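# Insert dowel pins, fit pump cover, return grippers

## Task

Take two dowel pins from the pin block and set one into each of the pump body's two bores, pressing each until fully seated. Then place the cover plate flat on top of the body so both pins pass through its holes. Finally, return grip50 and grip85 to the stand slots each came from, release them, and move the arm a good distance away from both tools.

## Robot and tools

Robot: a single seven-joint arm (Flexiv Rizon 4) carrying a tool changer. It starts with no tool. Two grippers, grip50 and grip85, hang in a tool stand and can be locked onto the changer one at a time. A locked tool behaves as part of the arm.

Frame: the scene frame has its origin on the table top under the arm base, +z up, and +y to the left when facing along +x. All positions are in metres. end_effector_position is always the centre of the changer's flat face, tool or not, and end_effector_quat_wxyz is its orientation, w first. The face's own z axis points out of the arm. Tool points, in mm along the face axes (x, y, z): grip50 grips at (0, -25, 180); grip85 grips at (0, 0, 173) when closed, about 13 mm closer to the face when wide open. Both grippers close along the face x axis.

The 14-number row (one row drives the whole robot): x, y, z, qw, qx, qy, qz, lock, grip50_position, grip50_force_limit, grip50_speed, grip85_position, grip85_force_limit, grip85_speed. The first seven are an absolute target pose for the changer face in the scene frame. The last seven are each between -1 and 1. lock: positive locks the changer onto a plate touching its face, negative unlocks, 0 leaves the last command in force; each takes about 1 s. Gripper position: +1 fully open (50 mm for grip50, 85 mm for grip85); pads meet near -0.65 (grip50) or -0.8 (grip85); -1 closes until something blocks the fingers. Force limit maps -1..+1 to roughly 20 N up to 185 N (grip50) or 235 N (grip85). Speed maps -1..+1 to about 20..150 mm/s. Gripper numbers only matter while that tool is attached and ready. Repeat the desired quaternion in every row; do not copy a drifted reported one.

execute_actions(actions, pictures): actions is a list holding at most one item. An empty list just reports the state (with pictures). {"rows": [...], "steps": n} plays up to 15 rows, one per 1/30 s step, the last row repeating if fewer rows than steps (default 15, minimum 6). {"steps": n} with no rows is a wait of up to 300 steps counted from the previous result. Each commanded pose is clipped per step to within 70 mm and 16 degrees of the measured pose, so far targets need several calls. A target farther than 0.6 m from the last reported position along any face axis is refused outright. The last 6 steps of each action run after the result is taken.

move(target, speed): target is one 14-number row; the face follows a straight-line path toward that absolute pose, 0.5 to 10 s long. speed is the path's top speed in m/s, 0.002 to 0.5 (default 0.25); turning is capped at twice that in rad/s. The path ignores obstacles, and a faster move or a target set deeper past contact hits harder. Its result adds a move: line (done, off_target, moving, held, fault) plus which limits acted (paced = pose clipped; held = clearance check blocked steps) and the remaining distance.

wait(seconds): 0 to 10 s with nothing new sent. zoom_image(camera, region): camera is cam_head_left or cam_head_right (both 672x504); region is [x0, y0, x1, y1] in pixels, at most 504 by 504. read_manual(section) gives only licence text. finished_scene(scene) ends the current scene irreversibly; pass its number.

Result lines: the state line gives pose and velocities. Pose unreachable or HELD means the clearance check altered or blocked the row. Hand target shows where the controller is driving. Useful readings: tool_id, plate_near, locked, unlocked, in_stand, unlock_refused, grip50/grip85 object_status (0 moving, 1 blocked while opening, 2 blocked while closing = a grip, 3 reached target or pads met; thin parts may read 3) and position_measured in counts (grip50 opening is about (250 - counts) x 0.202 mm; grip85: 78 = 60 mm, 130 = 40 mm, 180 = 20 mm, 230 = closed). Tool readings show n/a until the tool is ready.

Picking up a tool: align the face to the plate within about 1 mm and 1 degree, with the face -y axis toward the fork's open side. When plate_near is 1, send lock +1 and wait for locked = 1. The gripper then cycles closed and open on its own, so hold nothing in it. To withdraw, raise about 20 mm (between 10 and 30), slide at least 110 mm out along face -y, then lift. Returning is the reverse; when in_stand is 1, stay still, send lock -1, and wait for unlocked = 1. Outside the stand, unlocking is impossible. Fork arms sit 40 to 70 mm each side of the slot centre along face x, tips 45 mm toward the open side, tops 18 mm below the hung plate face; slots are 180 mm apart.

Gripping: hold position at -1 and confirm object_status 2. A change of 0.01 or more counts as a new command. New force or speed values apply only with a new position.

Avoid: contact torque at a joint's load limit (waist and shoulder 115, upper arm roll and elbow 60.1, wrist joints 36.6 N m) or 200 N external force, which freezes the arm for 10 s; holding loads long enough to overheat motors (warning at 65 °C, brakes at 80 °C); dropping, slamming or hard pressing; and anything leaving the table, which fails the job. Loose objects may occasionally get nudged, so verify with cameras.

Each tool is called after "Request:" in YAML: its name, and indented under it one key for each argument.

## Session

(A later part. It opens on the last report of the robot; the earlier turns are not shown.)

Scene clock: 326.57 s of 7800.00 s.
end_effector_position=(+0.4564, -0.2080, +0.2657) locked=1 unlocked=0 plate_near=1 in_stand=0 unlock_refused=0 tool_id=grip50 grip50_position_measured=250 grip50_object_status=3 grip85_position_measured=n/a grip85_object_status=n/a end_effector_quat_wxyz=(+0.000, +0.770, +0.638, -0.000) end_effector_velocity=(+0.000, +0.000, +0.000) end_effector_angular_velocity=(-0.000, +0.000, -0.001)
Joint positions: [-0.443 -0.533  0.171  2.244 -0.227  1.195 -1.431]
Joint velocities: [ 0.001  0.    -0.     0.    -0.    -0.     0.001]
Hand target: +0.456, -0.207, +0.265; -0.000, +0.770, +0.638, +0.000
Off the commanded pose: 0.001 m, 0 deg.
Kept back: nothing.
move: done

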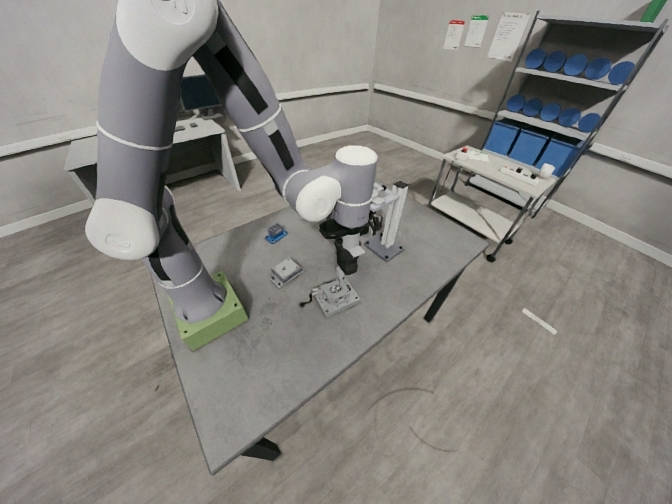

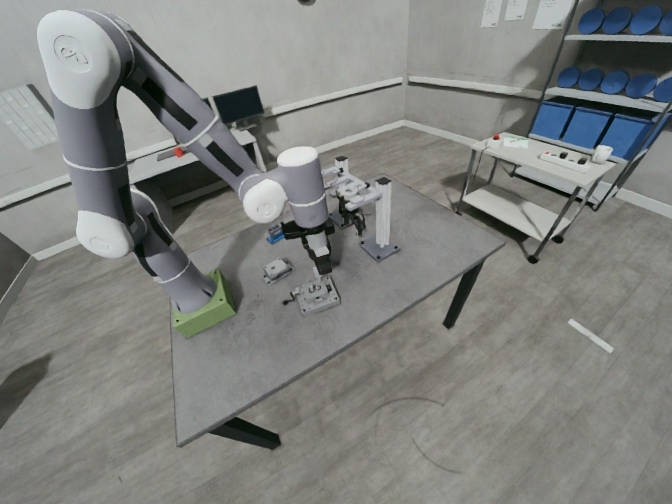

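Request:
move:
  target: [0.4556,-0.2119,0.2668,0,0.770,0.638,0,0,-0.98,1,-0.5,0,0,0]
  speed: 0.004

Request:
move:
  target: [0.4556,-0.2119,0.2645,0,0.770,0.638,0,0,-0.98,1,-0.5,0,0,0]
  speed: 0.003

Scene clock: 328.03 s of 7800.00 s.
end_effector_position=(+0.4556, -0.2119, +0.2667) locked=1 unlocked=0 plate_near=1 in_stand=0 unlock_refused=0 tool_id=grip50 grip50_position_measured=250 grip50_object_status=3 grip85_position_measured=n/a grip85_object_status=n/a end_effector_quat_wxyz=(+0.000, +0.770, +0.638, +0.000) end_effector_velocity=(-0.000, +0.000, +0.000) end_effector_angular_velocity=(+0.000, -0.000, +0.002)
Joint positions: [-0.454 -0.532  0.175  2.241 -0.227  1.19  -1.441]
Joint velocities: [-0.001  0.     0.001  0.    -0.    -0.    -0.002]
Hand target: +0.456, -0.212, +0.267; +0.000, +0.770, +0.638, -0.000
Off the commanded pose: 0.000 m, 0 deg.
Kept back: nothing.
move: done

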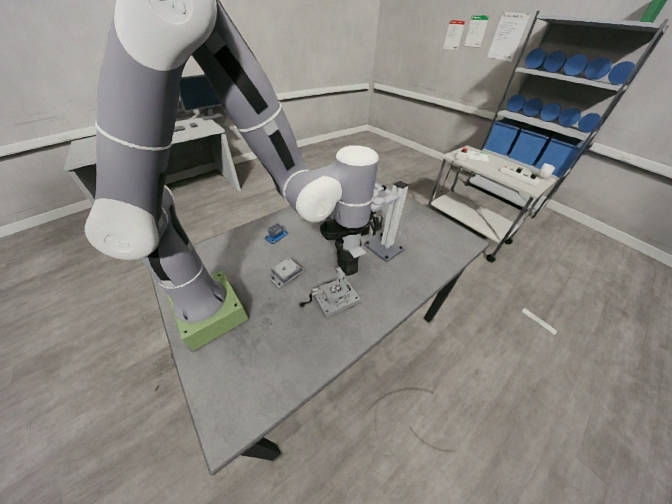

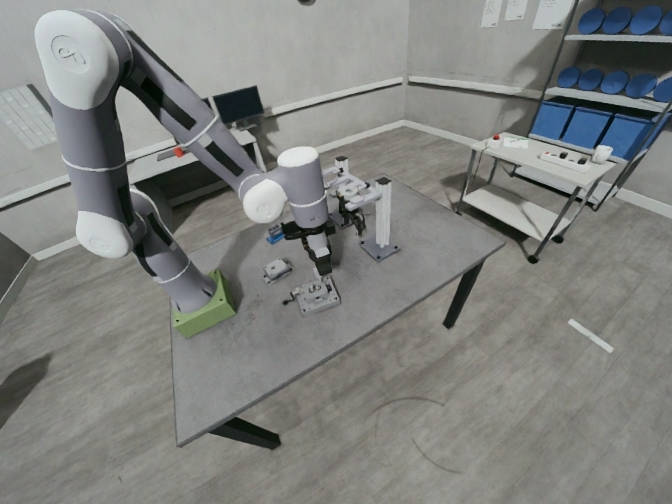

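Scene clock: 329.00 s of 7800.00 s.
end_effector_position=(+0.4563, -0.2120, +0.2658) locked=1 unlocked=0 plate_near=1 in_stand=0 unlock_refused=0 tool_id=grip50 grip50_position_measured=250 grip50_object_status=3 grip85_position_measured=n/a grip85_object_status=n/a end_effector_quat_wxyz=(+0.001, +0.770, +0.638, +0.001) end_effector_velocity=(+0.000, +0.000, -0.000) end_effector_angular_velocity=(+0.000, +0.000, -0.000)
Joint positions: [-0.452 -0.535  0.172  2.241 -0.228  1.196 -1.44 ]
Joint velocities: [ 0. -0. -0. -0.  0. -0.  0.]
Hand target: +0.456, -0.212, +0.265; -0.000, +0.770, +0.638, +0.000
Off the commanded pose: 0.002 m, 0 deg.
Kept back: nothing.
move: done

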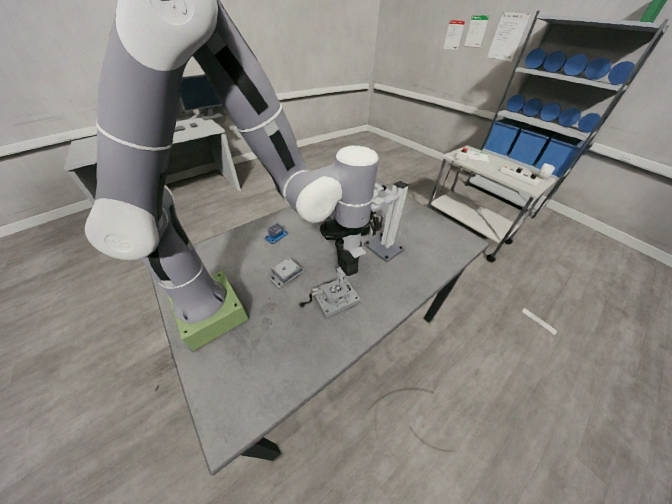

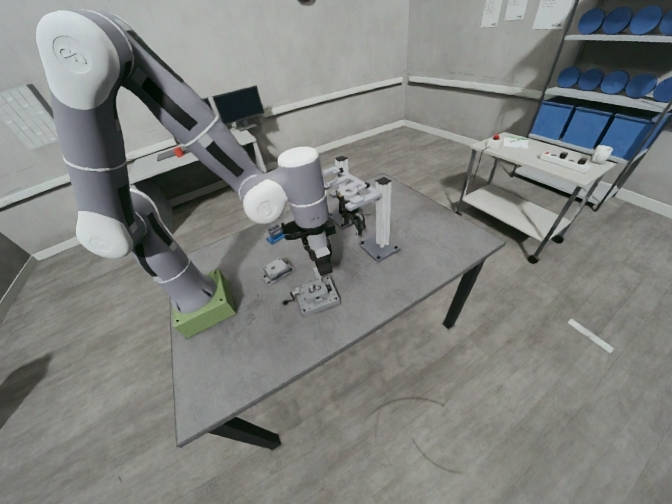

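Repeat the catching line, stopping earlier.

Request:
move:
  target: [0.4552,-0.2090,0.2662,0,0.770,0.638,0,0,-0.98,1,-0.5,0,0,0]
  speed: 0.004

Request:
move:
  target: [0.4545,-0.2135,0.2648,0,0.770,0.638,0,0,-0.98,1,-0.5,0,0,0]
  speed: 0.002

Scene clock: 330.27 s of 7800.00 s.
end_effector_position=(+0.4553, -0.2090, +0.2662) locked=1 unlocked=0 plate_near=1 in_stand=0 unlock_refused=0 tool_id=grip50 grip50_position_measured=250 grip50_object_status=3 grip85_position_measured=n/a grip85_object_status=n/a end_effector_quat_wxyz=(+0.000, +0.770, +0.638, +0.000) end_effector_velocity=(-0.000, +0.000, -0.000) end_effector_angular_velocity=(+0.000, +0.000, +0.000)
Joint positions: [-0.448 -0.532  0.174  2.246 -0.228  1.194 -1.435]
Joint velocities: [ 0.  0. -0.  0.  0. -0. -0.]
Hand target: +0.455, -0.209, +0.266; -0.000, +0.770, +0.638, -0.000
Off the commanded pose: 0.000 m, 0 deg.
Kept back: nothing.
move: done

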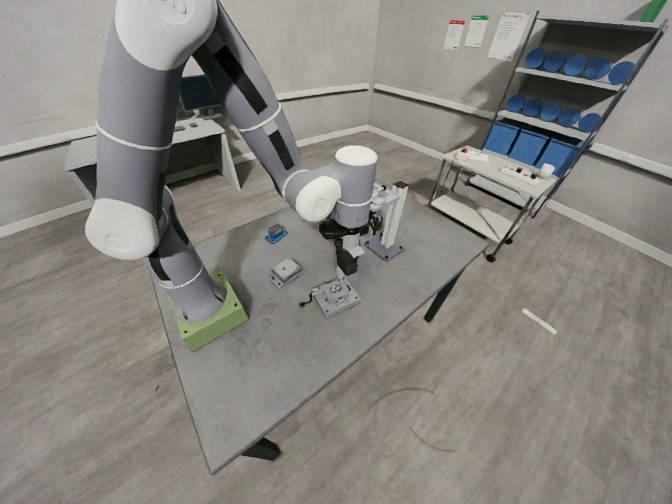

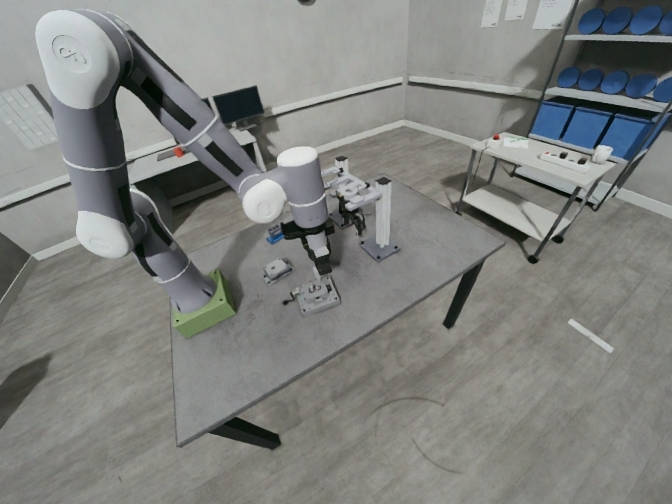

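Scene clock: 332.83 s of 7800.00 s.
end_effector_position=(+0.4555, -0.2119, +0.2657) locked=1 unlocked=0 plate_near=1 in_stand=0 unlock_refused=0 tool_id=grip50 grip50_position_measured=250 grip50_object_status=3 grip85_position_measured=n/a grip85_object_status=n/a end_effector_quat_wxyz=(+0.000, +0.769, +0.639, +0.001) end_effector_velocity=(+0.000, +0.000, +0.000) end_effector_angular_velocity=(-0.000, -0.000, +0.001)
Joint positions: [-0.456 -0.535  0.176  2.242 -0.229  1.196 -1.442]
Joint velocities: [-0.001 -0.     0.001 -0.    -0.002 -0.     0.001]
Hand target: +0.455, -0.213, +0.265; +0.000, +0.770, +0.638, -0.000
Off the commanded pose: 0.002 m, 0 deg.
Kept back: nothing.
move: done

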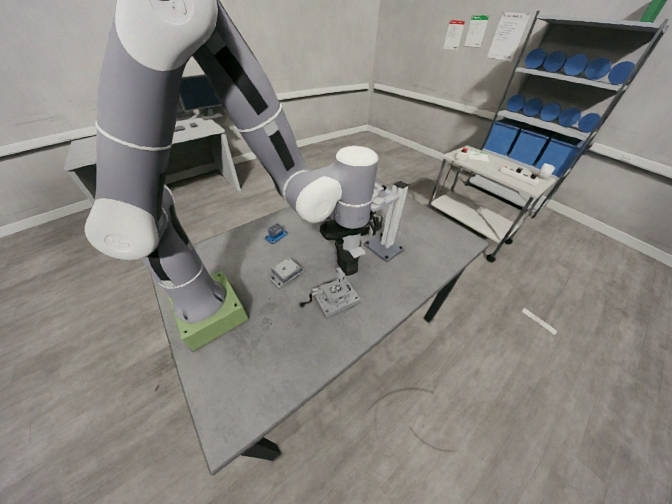

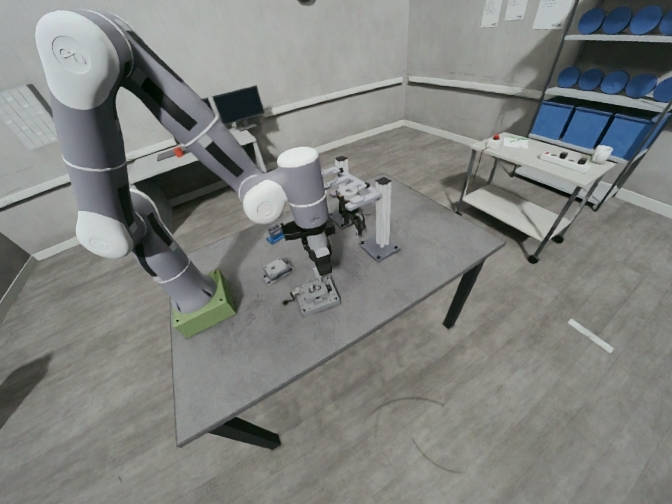

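Request:
move:
  target: [0.4550,-0.2112,0.2645,0,0.770,0.638,0,0,-0.98,1,-0.5,0,0,0]
  speed: 0.002

Request:
move:
  target: [0.4565,-0.2115,0.2645,0,0.770,0.638,0,0,-0.98,1,-0.5,0,0,0]
  speed: 0.002

Request:
move:
  target: [0.4530,-0.2108,0.2645,0,0.770,0.638,0,0,-0.98,1,-0.5,0,0,0]
  speed: 0.002

Scene clock: 334.07 s of 7800.00 s.
end_effector_position=(+0.4558, -0.2109, +0.2656) locked=1 unlocked=0 plate_near=1 in_stand=0 unlock_refused=0 tool_id=grip50 grip50_position_measured=250 grip50_object_status=3 grip85_position_measured=n/a grip85_object_status=n/a end_effector_quat_wxyz=(+0.001, +0.770, +0.638, +0.001) end_effector_velocity=(-0.000, -0.000, -0.000) end_effector_angular_velocity=(+0.000, +0.000, -0.001)
Joint positions: [-0.451 -0.535  0.174  2.244 -0.229  1.197 -1.438]
Joint velocities: [ 0.  0. -0.  0.  0. -0.  0.]
Hand target: +0.455, -0.211, +0.265; -0.000, +0.770, +0.638, +0.000
Off the commanded pose: 0.001 m, 0 deg.
Kept back: nothing.
move: done

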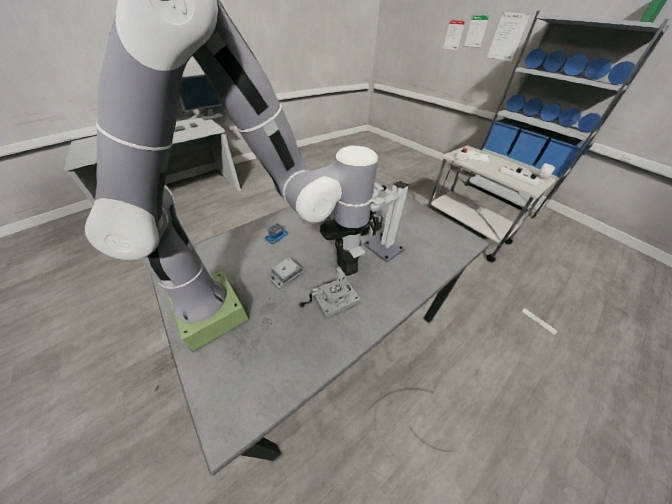

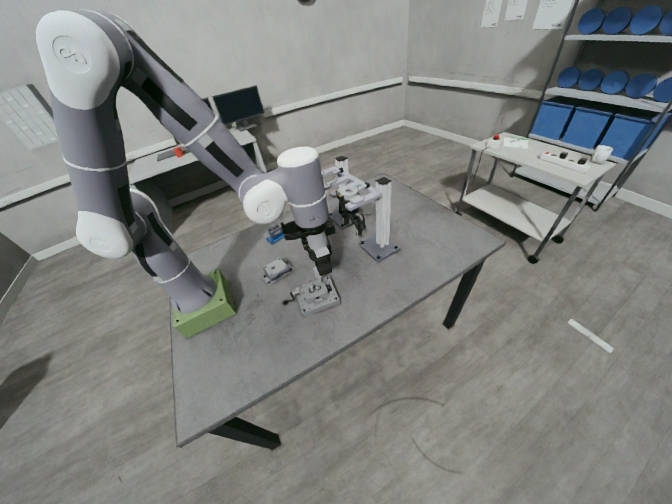

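Scene clock: 335.03 s of 7800.00 s.
end_effector_position=(+0.4570, -0.2110, +0.2654) locked=1 unlocked=0 plate_near=1 in_stand=0 unlock_refused=0 tool_id=grip50 grip50_position_measured=250 grip50_object_status=3 grip85_position_measured=n/a grip85_object_status=n/a end_effector_quat_wxyz=(+0.001, +0.770, +0.638, +0.001) end_effector_velocity=(-0.000, -0.000, -0.000) end_effector_angular_velocity=(+0.000, +0.000, -0.001)
Joint positions: [-0.451 -0.537  0.174  2.24  -0.229  1.195 -1.438]
Joint velocities: [-0.    -0.    -0.     0.     0.    -0.     0.001]
Hand target: +0.457, -0.211, +0.265; +0.000, +0.770, +0.638, +0.000
Off the commanded pose: 0.001 m, 0 deg.
Kept back: nothing.
move: done

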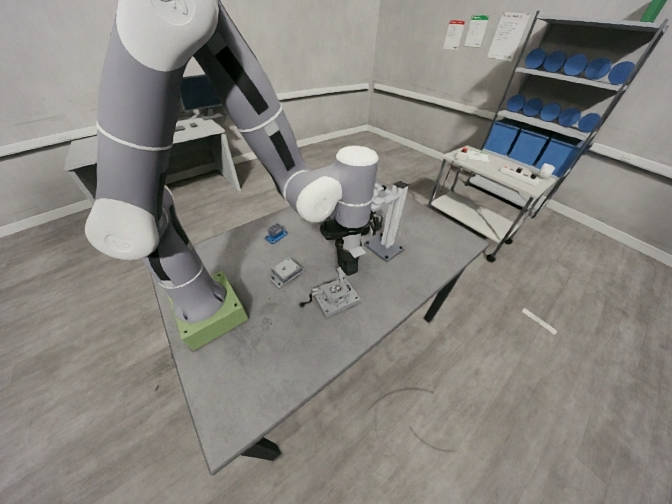

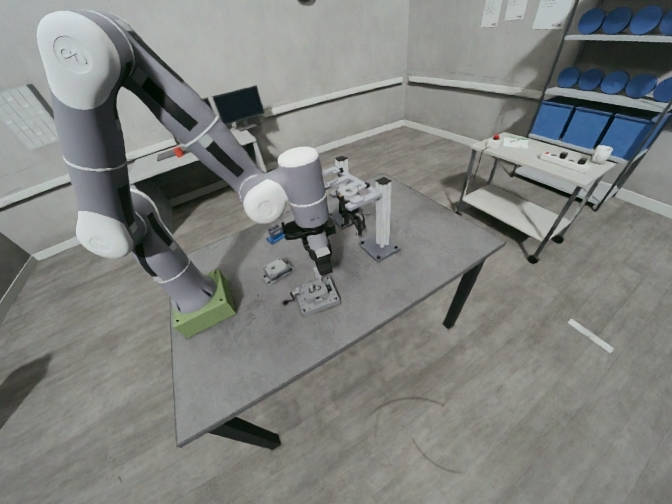

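Scene clock: 337.30 s of 7800.00 s.
end_effector_position=(+0.4546, -0.2105, +0.2657) locked=1 unlocked=0 plate_near=1 in_stand=0 unlock_refused=0 tool_id=grip50 grip50_position_measured=250 grip50_object_status=3 grip85_position_measured=n/a grip85_object_status=n/a end_effector_quat_wxyz=(+0.002, +0.770, +0.639, +0.001) end_effector_velocity=(-0.000, +0.000, -0.000) end_effector_angular_velocity=(+0.000, -0.000, -0.002)
Joint positions: [-0.451 -0.533  0.173  2.248 -0.23   1.203 -1.438]
Joint velocities: [0.    0.    0.    0.    0.    0.    0.001]
Hand target: +0.453, -0.211, +0.264; +0.000, +0.770, +0.638, -0.000
Off the commanded pose: 0.002 m, 0 deg.
Kept back: nothing.
move: done

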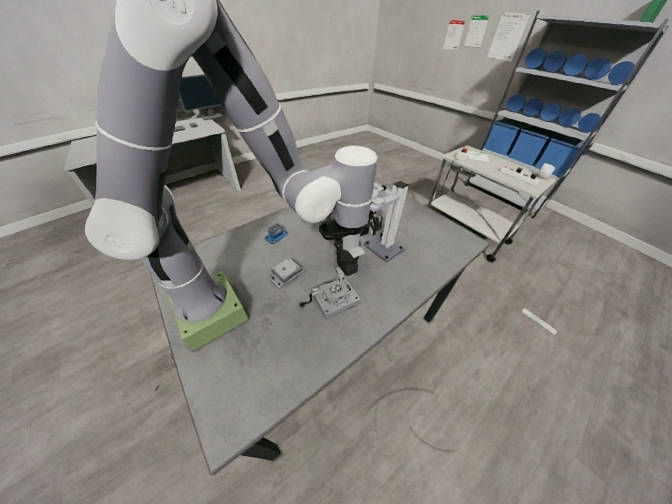

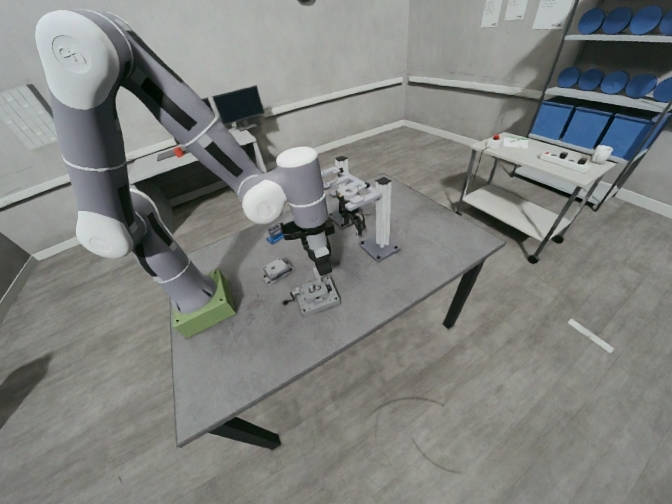

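Request:
move:
  target: [0.4510,-0.2106,0.2645,0,0.770,0.638,0,0,-0.98,1,-0.5,0,0,0]
  speed: 0.002

Request:
move:
  target: [0.4495,-0.2103,0.2645,0,0.770,0.638,0,0,-0.98,1,-0.5,0,0,0]
  speed: 0.002

Scene clock: 339.63 s of 7800.00 s.
end_effector_position=(+0.4528, -0.2103, +0.2659) locked=1 unlocked=0 plate_near=1 in_stand=0 unlock_refused=0 tool_id=grip50 grip50_position_measured=250 grip50_object_status=3 grip85_position_measured=n/a grip85_object_status=n/a end_effector_quat_wxyz=(+0.002, +0.769, +0.639, +0.002) end_effector_velocity=(-0.000, +0.000, +0.000) end_effector_angular_velocity=(+0.000, -0.000, +0.000)
Joint positions: [-0.452 -0.53   0.173  2.254 -0.231  1.206 -1.438]
Joint velocities: [-0.  0.  0.  0.  0. -0. -0.]
Hand target: +0.451, -0.211, +0.264; +0.000, +0.770, +0.638, -0.000
Off the commanded pose: 0.002 m, 0 deg.
Kept back: nothing.
move: done

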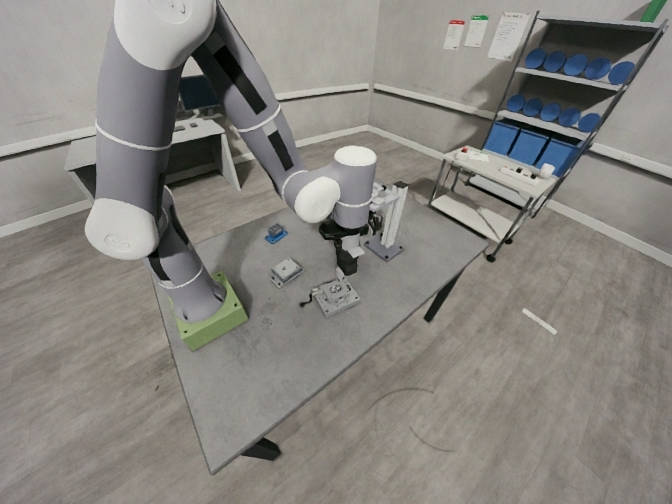

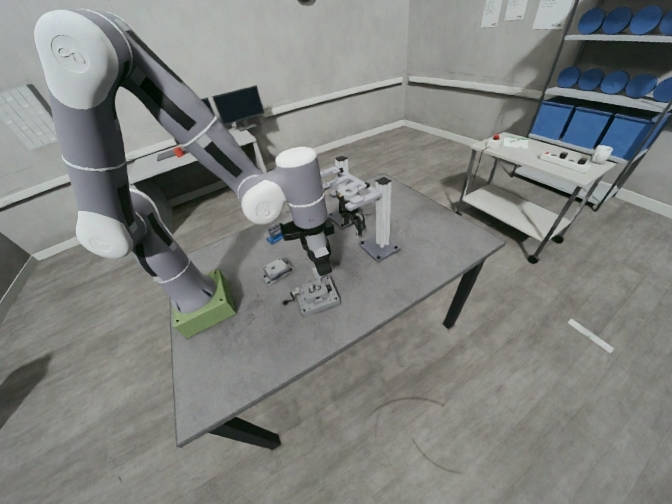

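Scene clock: 341.63 s of 7800.00 s.
end_effector_position=(+0.4513, -0.2102, +0.2659) locked=1 unlocked=0 plate_near=1 in_stand=0 unlock_refused=0 tool_id=grip50 grip50_position_measured=250 grip50_object_status=3 grip85_position_measured=n/a grip85_object_status=n/a end_effector_quat_wxyz=(+0.002, +0.770, +0.639, +0.002) end_effector_velocity=(+0.000, +0.000, -0.000) end_effector_angular_velocity=(+0.000, -0.000, +0.000)
Joint positions: [-0.453 -0.528  0.173  2.258 -0.232  1.209 -1.438]
Joint velocities: [-0. -0.  0. -0. -0.  0.  0.]
Hand target: +0.450, -0.210, +0.264; +0.000, +0.770, +0.638, -0.000
Off the commanded pose: 0.002 m, 0 deg.
Kept back: nothing.
move: done

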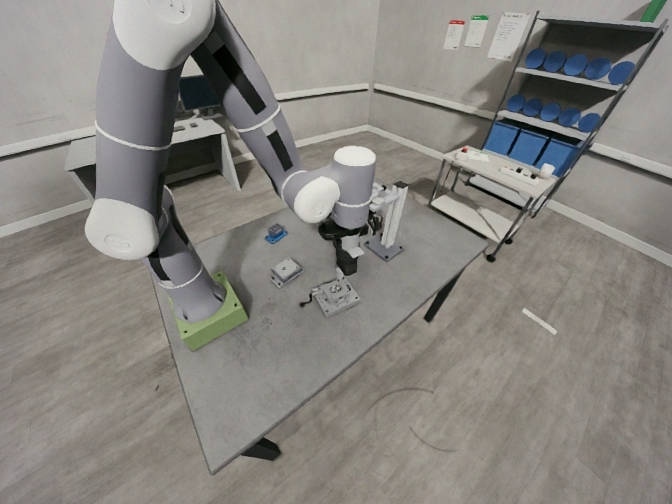

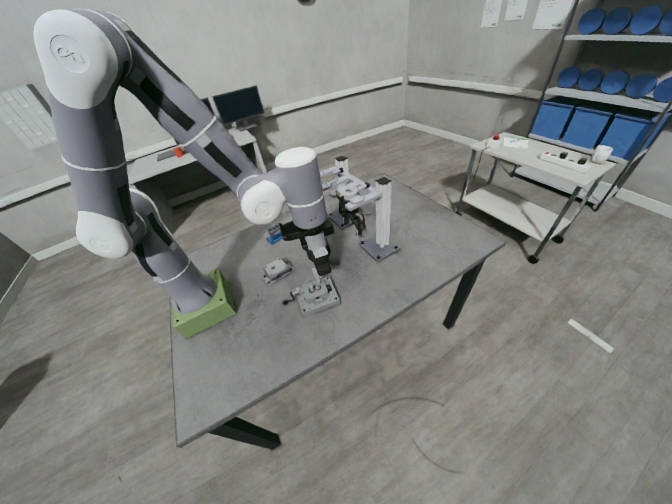

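Request:
move:
  target: [0.4520,-0.2103,0.272,0,0.770,0.638,0,0,-0.98,1,-0.5,0,0,0]
  speed: 0.02

Request:
move:
  target: [0.4722,-0.2505,0.272,0,0.770,0.638,0,0,-0.98,1,-0.5,0,0,0]
  speed: 0.04

Request:
move:
  target: [0.4722,-0.2505,0.259,0,0.770,0.638,0,0,-1,-0.3,-0.5,0,0,0]
  speed: 0.02

Request:
move:
  target: [0.4648,-0.2491,0.259,0,0.770,0.638,0,0,-1,-0.3,-0.5,0,0,0]
  speed: 0.004

Request:
move:
  target: [0.4638,-0.2489,0.259,0,0.770,0.638,0,0,-1,-0.3,-0.5,0,0,0]
  speed: 0.002

Scene clock: 342.87 s of 7800.00 s.
end_effector_position=(+0.4520, -0.2103, +0.2720) locked=1 unlocked=0 plate_near=1 in_stand=0 unlock_refused=0 tool_id=grip50 grip50_position_measured=250 grip50_object_status=3 grip85_position_measured=n/a grip85_object_status=n/a end_effector_quat_wxyz=(+0.000, +0.770, +0.638, +0.000) end_effector_velocity=(-0.000, -0.000, +0.000) end_effector_angular_velocity=(+0.000, -0.000, +0.001)
Joint positions: [-0.46  -0.514  0.183  2.252 -0.225  1.182 -1.44 ]
Joint velocities: [-0.001  0.     0.    -0.    -0.    -0.    -0.001]
Hand target: +0.452, -0.210, +0.272; +0.000, +0.770, +0.638, -0.000
Off the commanded pose: 0.000 m, 0 deg.
Kept back: nothing.
move: done

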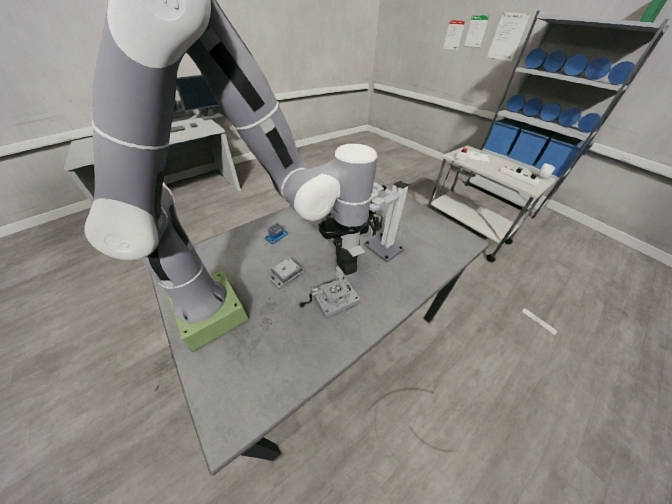

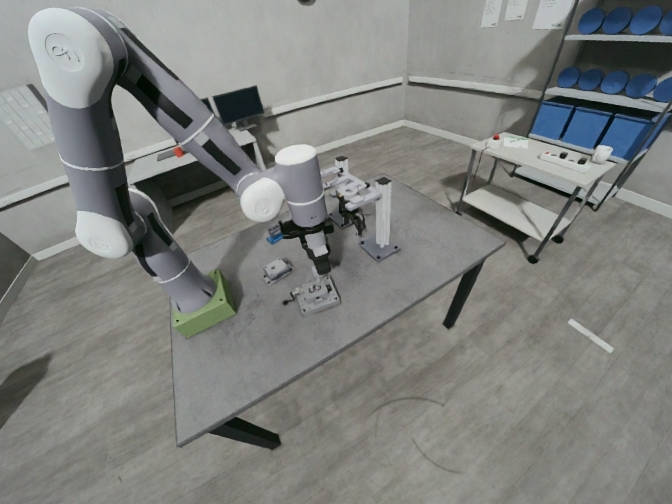

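Scene clock: 344.23 s of 7800.00 s.
end_effector_position=(+0.4724, -0.2505, +0.2723) locked=1 unlocked=0 plate_near=1 in_stand=0 unlock_refused=0 tool_id=grip50 grip50_position_measured=250 grip50_object_status=3 grip85_position_measured=n/a grip85_object_status=n/a end_effector_quat_wxyz=(+0.000, +0.770, +0.638, +0.000) end_effector_velocity=(+0.000, +0.001, -0.000) end_effector_angular_velocity=(+0.000, +0.000, +0.002)
Joint positions: [-0.519 -0.564  0.186  2.142 -0.218  1.122 -1.514]
Joint velocities: [-0.    -0.     0.001  0.    -0.001 -0.    -0.   ]
Hand target: +0.472, -0.251, +0.272; +0.000, +0.770, +0.638, +0.000
Off the commanded pose: 0.000 m, 0 deg.
Kept back: nothing.
move: done

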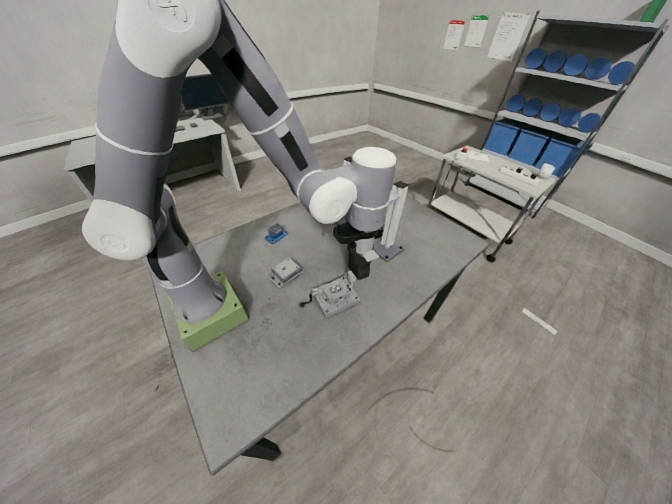

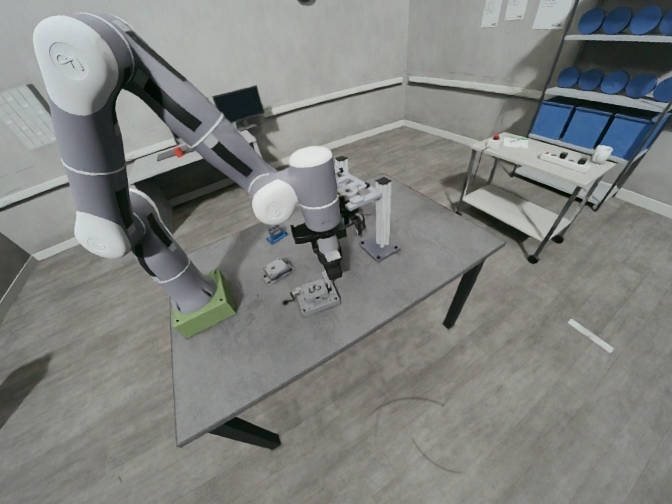

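Scene clock: 345.13 s of 7800.00 s.
end_effector_position=(+0.4722, -0.2505, +0.2590) locked=1 unlocked=0 plate_near=1 in_stand=0 unlock_refused=0 tool_id=grip50 grip50_position_measured=239 grip50_object_status=2 grip85_position_measured=n/a grip85_object_status=n/a end_effector_quat_wxyz=(-0.000, +0.770, +0.638, -0.000) end_effector_velocity=(+0.000, -0.000, -0.000) end_effector_angular_velocity=(-0.001, +0.000, -0.001)
Joint positions: [-0.509 -0.595  0.172  2.144 -0.226  1.154 -1.508]
Joint velocities: [ 0.001 -0.    -0.001 -0.    -0.001  0.     0.001]
Hand target: +0.472, -0.251, +0.259; -0.000, +0.770, +0.638, +0.000
Off the commanded pose: 0.000 m, 0 deg.
Kept back: nothing.
move: done

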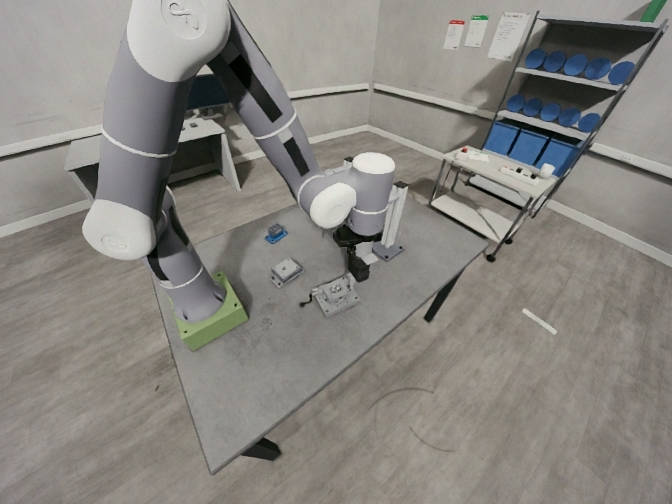

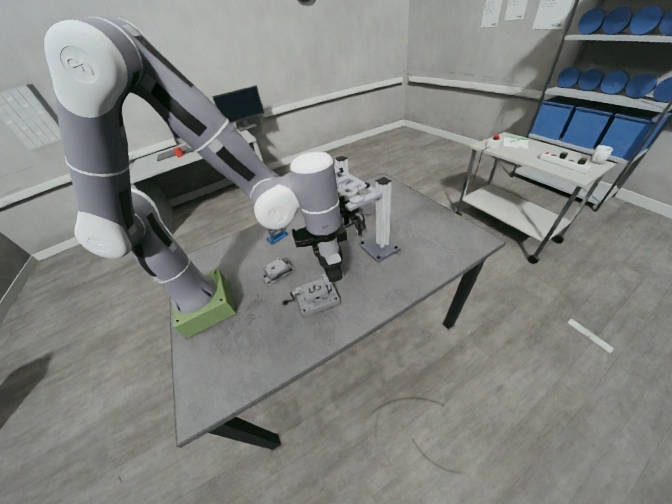

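Scene clock: 347.23 s of 7800.00 s.
end_effector_position=(+0.4658, -0.2492, +0.2596) locked=1 unlocked=0 plate_near=1 in_stand=0 unlock_refused=0 tool_id=grip50 grip50_position_measured=239 grip50_object_status=2 grip85_position_measured=n/a grip85_object_status=n/a end_effector_quat_wxyz=(+0.001, +0.770, +0.638, +0.001) end_effector_velocity=(-0.000, -0.000, +0.000) end_effector_angular_velocity=(-0.000, -0.000, -0.000)
Joint positions: [-0.511 -0.585  0.171  2.165 -0.228  1.168 -1.508]
Joint velocities: [-0.  0. -0. -0.  0.  0. -0.]
Hand target: +0.465, -0.249, +0.259; +0.000, +0.770, +0.638, -0.000
Off the commanded pose: 0.001 m, 0 deg.
Kept back: nothing.
move: done

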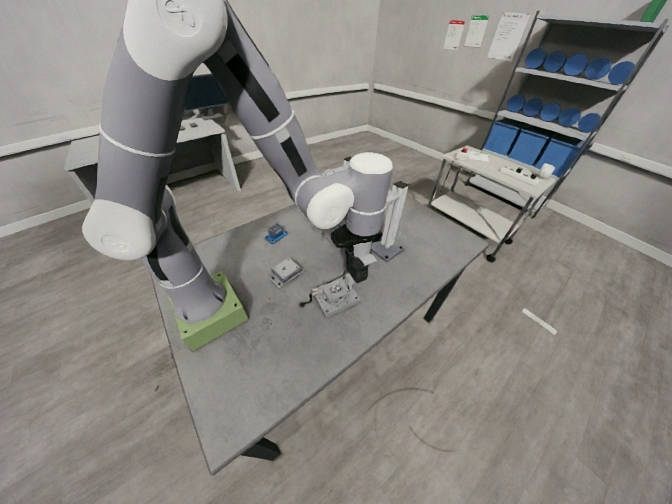

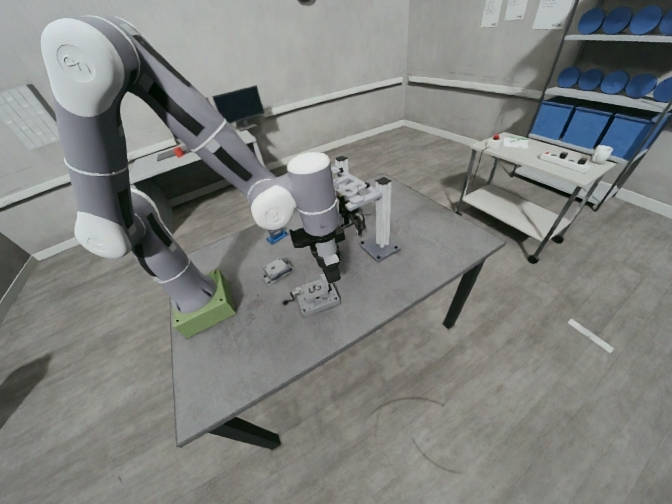

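Scene clock: 348.50 s of 7800.00 s.
end_effector_position=(+0.4651, -0.2490, +0.2599) locked=1 unlocked=0 plate_near=1 in_stand=0 unlock_refused=0 tool_id=grip50 grip50_position_measured=239 grip50_object_status=2 grip85_position_measured=n/a grip85_object_status=n/a end_effector_quat_wxyz=(+0.002, +0.770, +0.638, +0.001) end_effector_velocity=(-0.000, +0.000, -0.000) end_effector_angular_velocity=(+0.000, +0.000, +0.001)
Joint positions: [-0.511 -0.583  0.171  2.167 -0.228  1.17  -1.508]
Joint velocities: [ 0.  0.  0.  0.  0. -0. -0.]
Hand target: +0.464, -0.249, +0.259; +0.000, +0.770, +0.638, -0.000
Off the commanded pose: 0.002 m, 0 deg.
Kept back: nothing.
move: done

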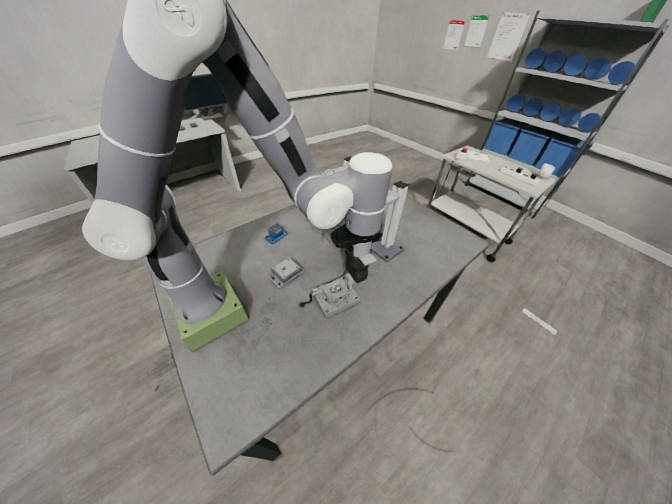

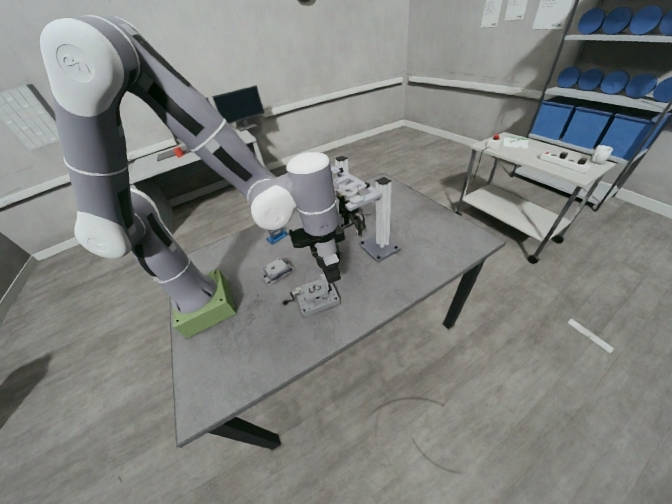

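Request:
move:
  target: [0.4680,-0.2497,0.2595,0,0.770,0.638,0,0,-0.98,0.6,-0.5,0,0,0]
  speed: 0.005

Request:
move:
  target: [0.4680,-0.2497,0.271,0,0.770,0.638,0,0,-0.98,0.6,-0.5,0,0,0]
  speed: 0.02

Request:
move:
  target: [0.4550,-0.2110,0.270,0,0.770,0.638,0,0,-0.98,0.6,-0.5,0,0,0]
  speed: 0.04

Request:
move:
  target: [0.4550,-0.2110,0.2652,0,0.770,0.638,0,0,-0.98,0.6,-0.5,0,0,0]
  speed: 0.004

Scene clock: 349.63 s of 7800.00 s.
end_effector_position=(+0.4681, -0.2497, +0.2597) locked=1 unlocked=0 plate_near=1 in_stand=0 unlock_refused=0 tool_id=grip50 grip50_position_measured=246 grip50_object_status=2 grip85_position_measured=n/a grip85_object_status=n/a end_effector_quat_wxyz=(+0.000, +0.770, +0.638, +0.000) end_effector_velocity=(+0.000, +0.000, +0.000) end_effector_angular_velocity=(-0.001, -0.000, +0.001)
Joint positions: [-0.511 -0.588  0.172  2.156 -0.228  1.16  -1.508]
Joint velocities: [-0.    -0.     0.    -0.    -0.002  0.     0.001]
Hand target: +0.468, -0.250, +0.260; +0.000, +0.770, +0.638, +0.000
Off the commanded pose: 0.000 m, 0 deg.
Kept back: nothing.
move: done

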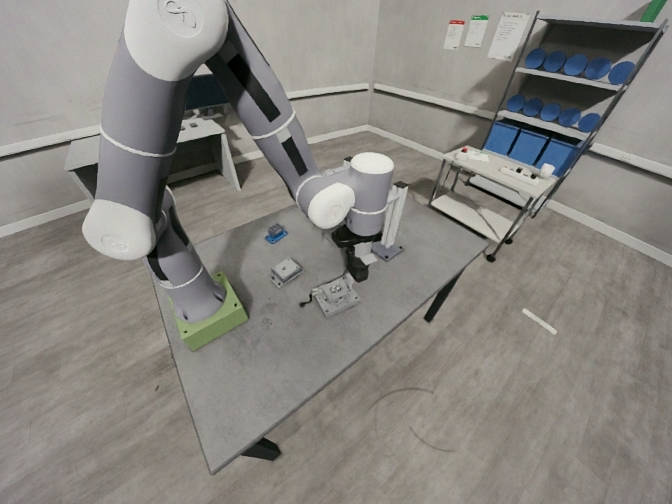

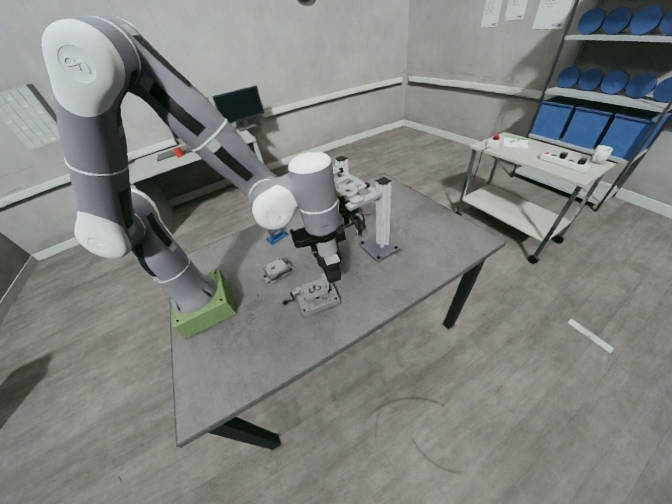

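Scene clock: 350.43 s of 7800.00 s.
end_effector_position=(+0.4681, -0.2497, +0.2710) locked=1 unlocked=0 plate_near=1 in_stand=0 unlock_refused=0 tool_id=grip50 grip50_position_measured=246 grip50_object_status=2 grip85_position_measured=n/a grip85_object_status=n/a end_effector_quat_wxyz=(+0.000, +0.770, +0.638, +0.000) end_effector_velocity=(-0.000, +0.000, -0.000) end_effector_angular_velocity=(+0.001, +0.000, -0.001)
Joint positions: [-0.521 -0.561  0.185  2.155 -0.22   1.131 -1.513]
Joint velocities: [-0.001 -0.     0.001  0.     0.    -0.     0.001]
Hand target: +0.468, -0.250, +0.271; +0.000, +0.770, +0.638, -0.000
Off the commanded pose: 0.000 m, 0 deg.
Kept back: nothing.
move: done

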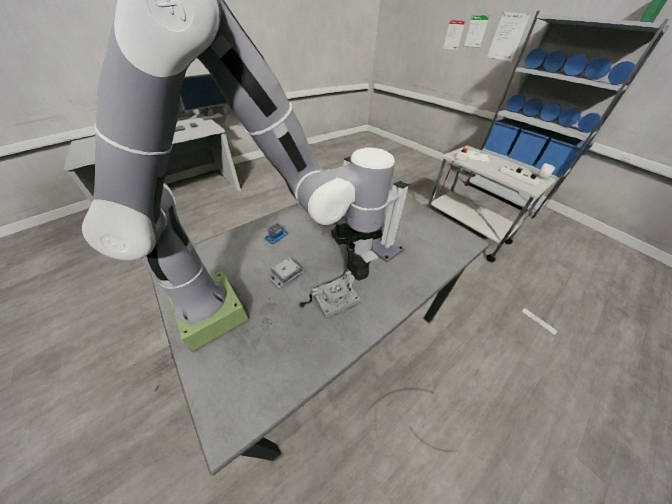

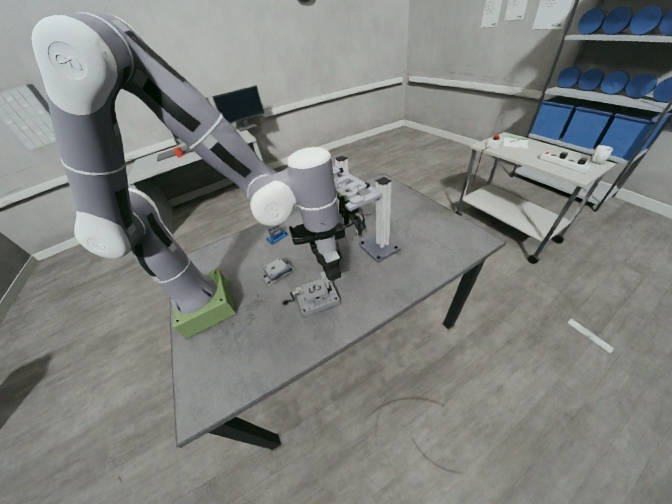

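Scene clock: 351.70 s of 7800.00 s.
end_effector_position=(+0.4549, -0.2110, +0.2698) locked=1 unlocked=0 plate_near=1 in_stand=0 unlock_refused=0 tool_id=grip50 grip50_position_measured=246 grip50_object_status=2 grip85_position_measured=n/a grip85_object_status=n/a end_effector_quat_wxyz=(-0.000, +0.770, +0.638, -0.000) end_effector_velocity=(-0.000, -0.000, -0.000) end_effector_angular_velocity=(-0.000, +0.000, -0.001)
Joint positions: [-0.459 -0.524  0.182  2.243 -0.227  1.182 -1.439]
Joint velocities: [ 0.    -0.    -0.001 -0.     0.    -0.     0.001]
Hand target: +0.455, -0.211, +0.270; -0.000, +0.770, +0.638, -0.000
Off the commanded pose: 0.000 m, 0 deg.
Kept back: nothing.
move: done

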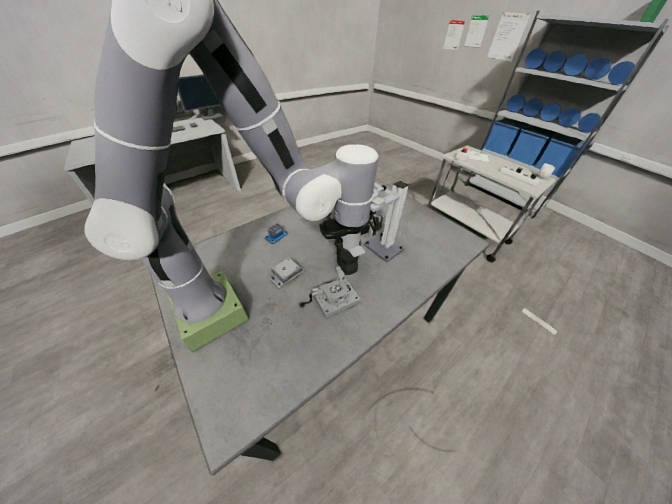

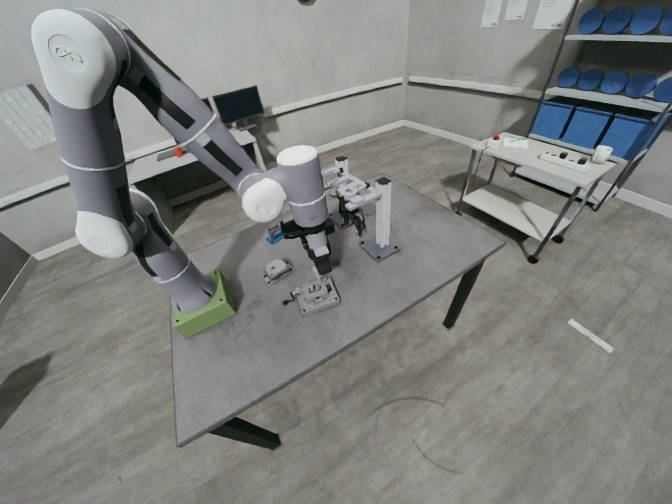

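Scene clock: 353.07 s of 7800.00 s.
end_effector_position=(+0.4554, -0.2111, +0.2660) locked=1 unlocked=0 plate_near=1 in_stand=0 unlock_refused=0 tool_id=grip50 grip50_position_measured=246 grip50_object_status=2 grip85_position_measured=n/a grip85_object_status=n/a end_effector_quat_wxyz=(+0.001, +0.770, +0.638, +0.000) end_effector_velocity=(+0.000, +0.000, -0.000) end_effector_angular_velocity=(-0.000, +0.000, +0.000)
Joint positions: [-0.452 -0.533  0.174  2.244 -0.229  1.195 -1.438]
Joint velocities: [ 0. -0. -0. -0. -0. -0.  0.]
Hand target: +0.455, -0.211, +0.265; -0.000, +0.770, +0.638, +0.000
Off the commanded pose: 0.001 m, 0 deg.
Kept back: nothing.
move: done

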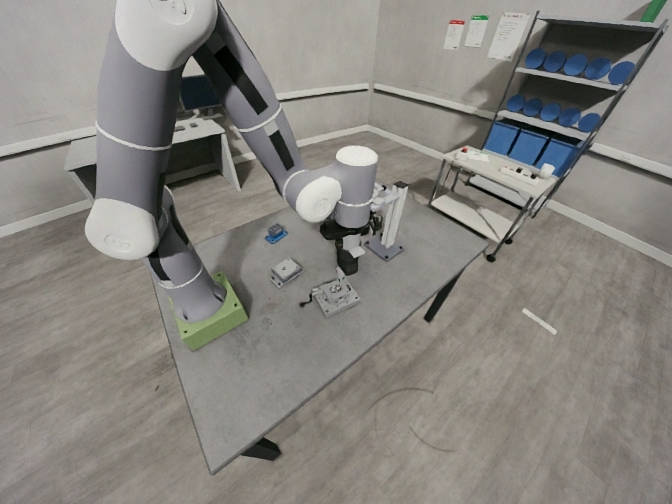

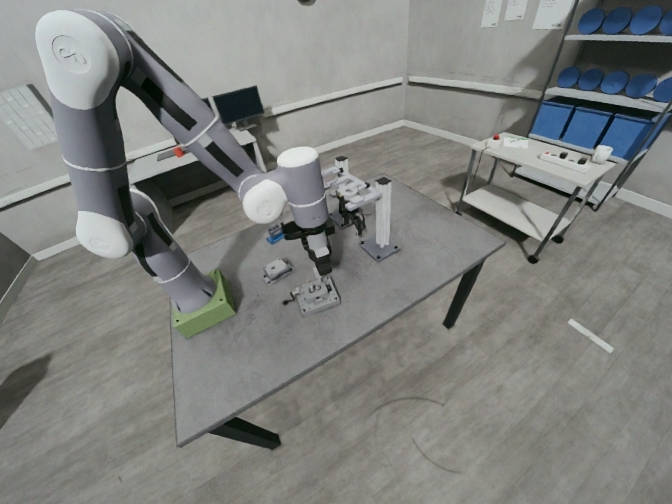

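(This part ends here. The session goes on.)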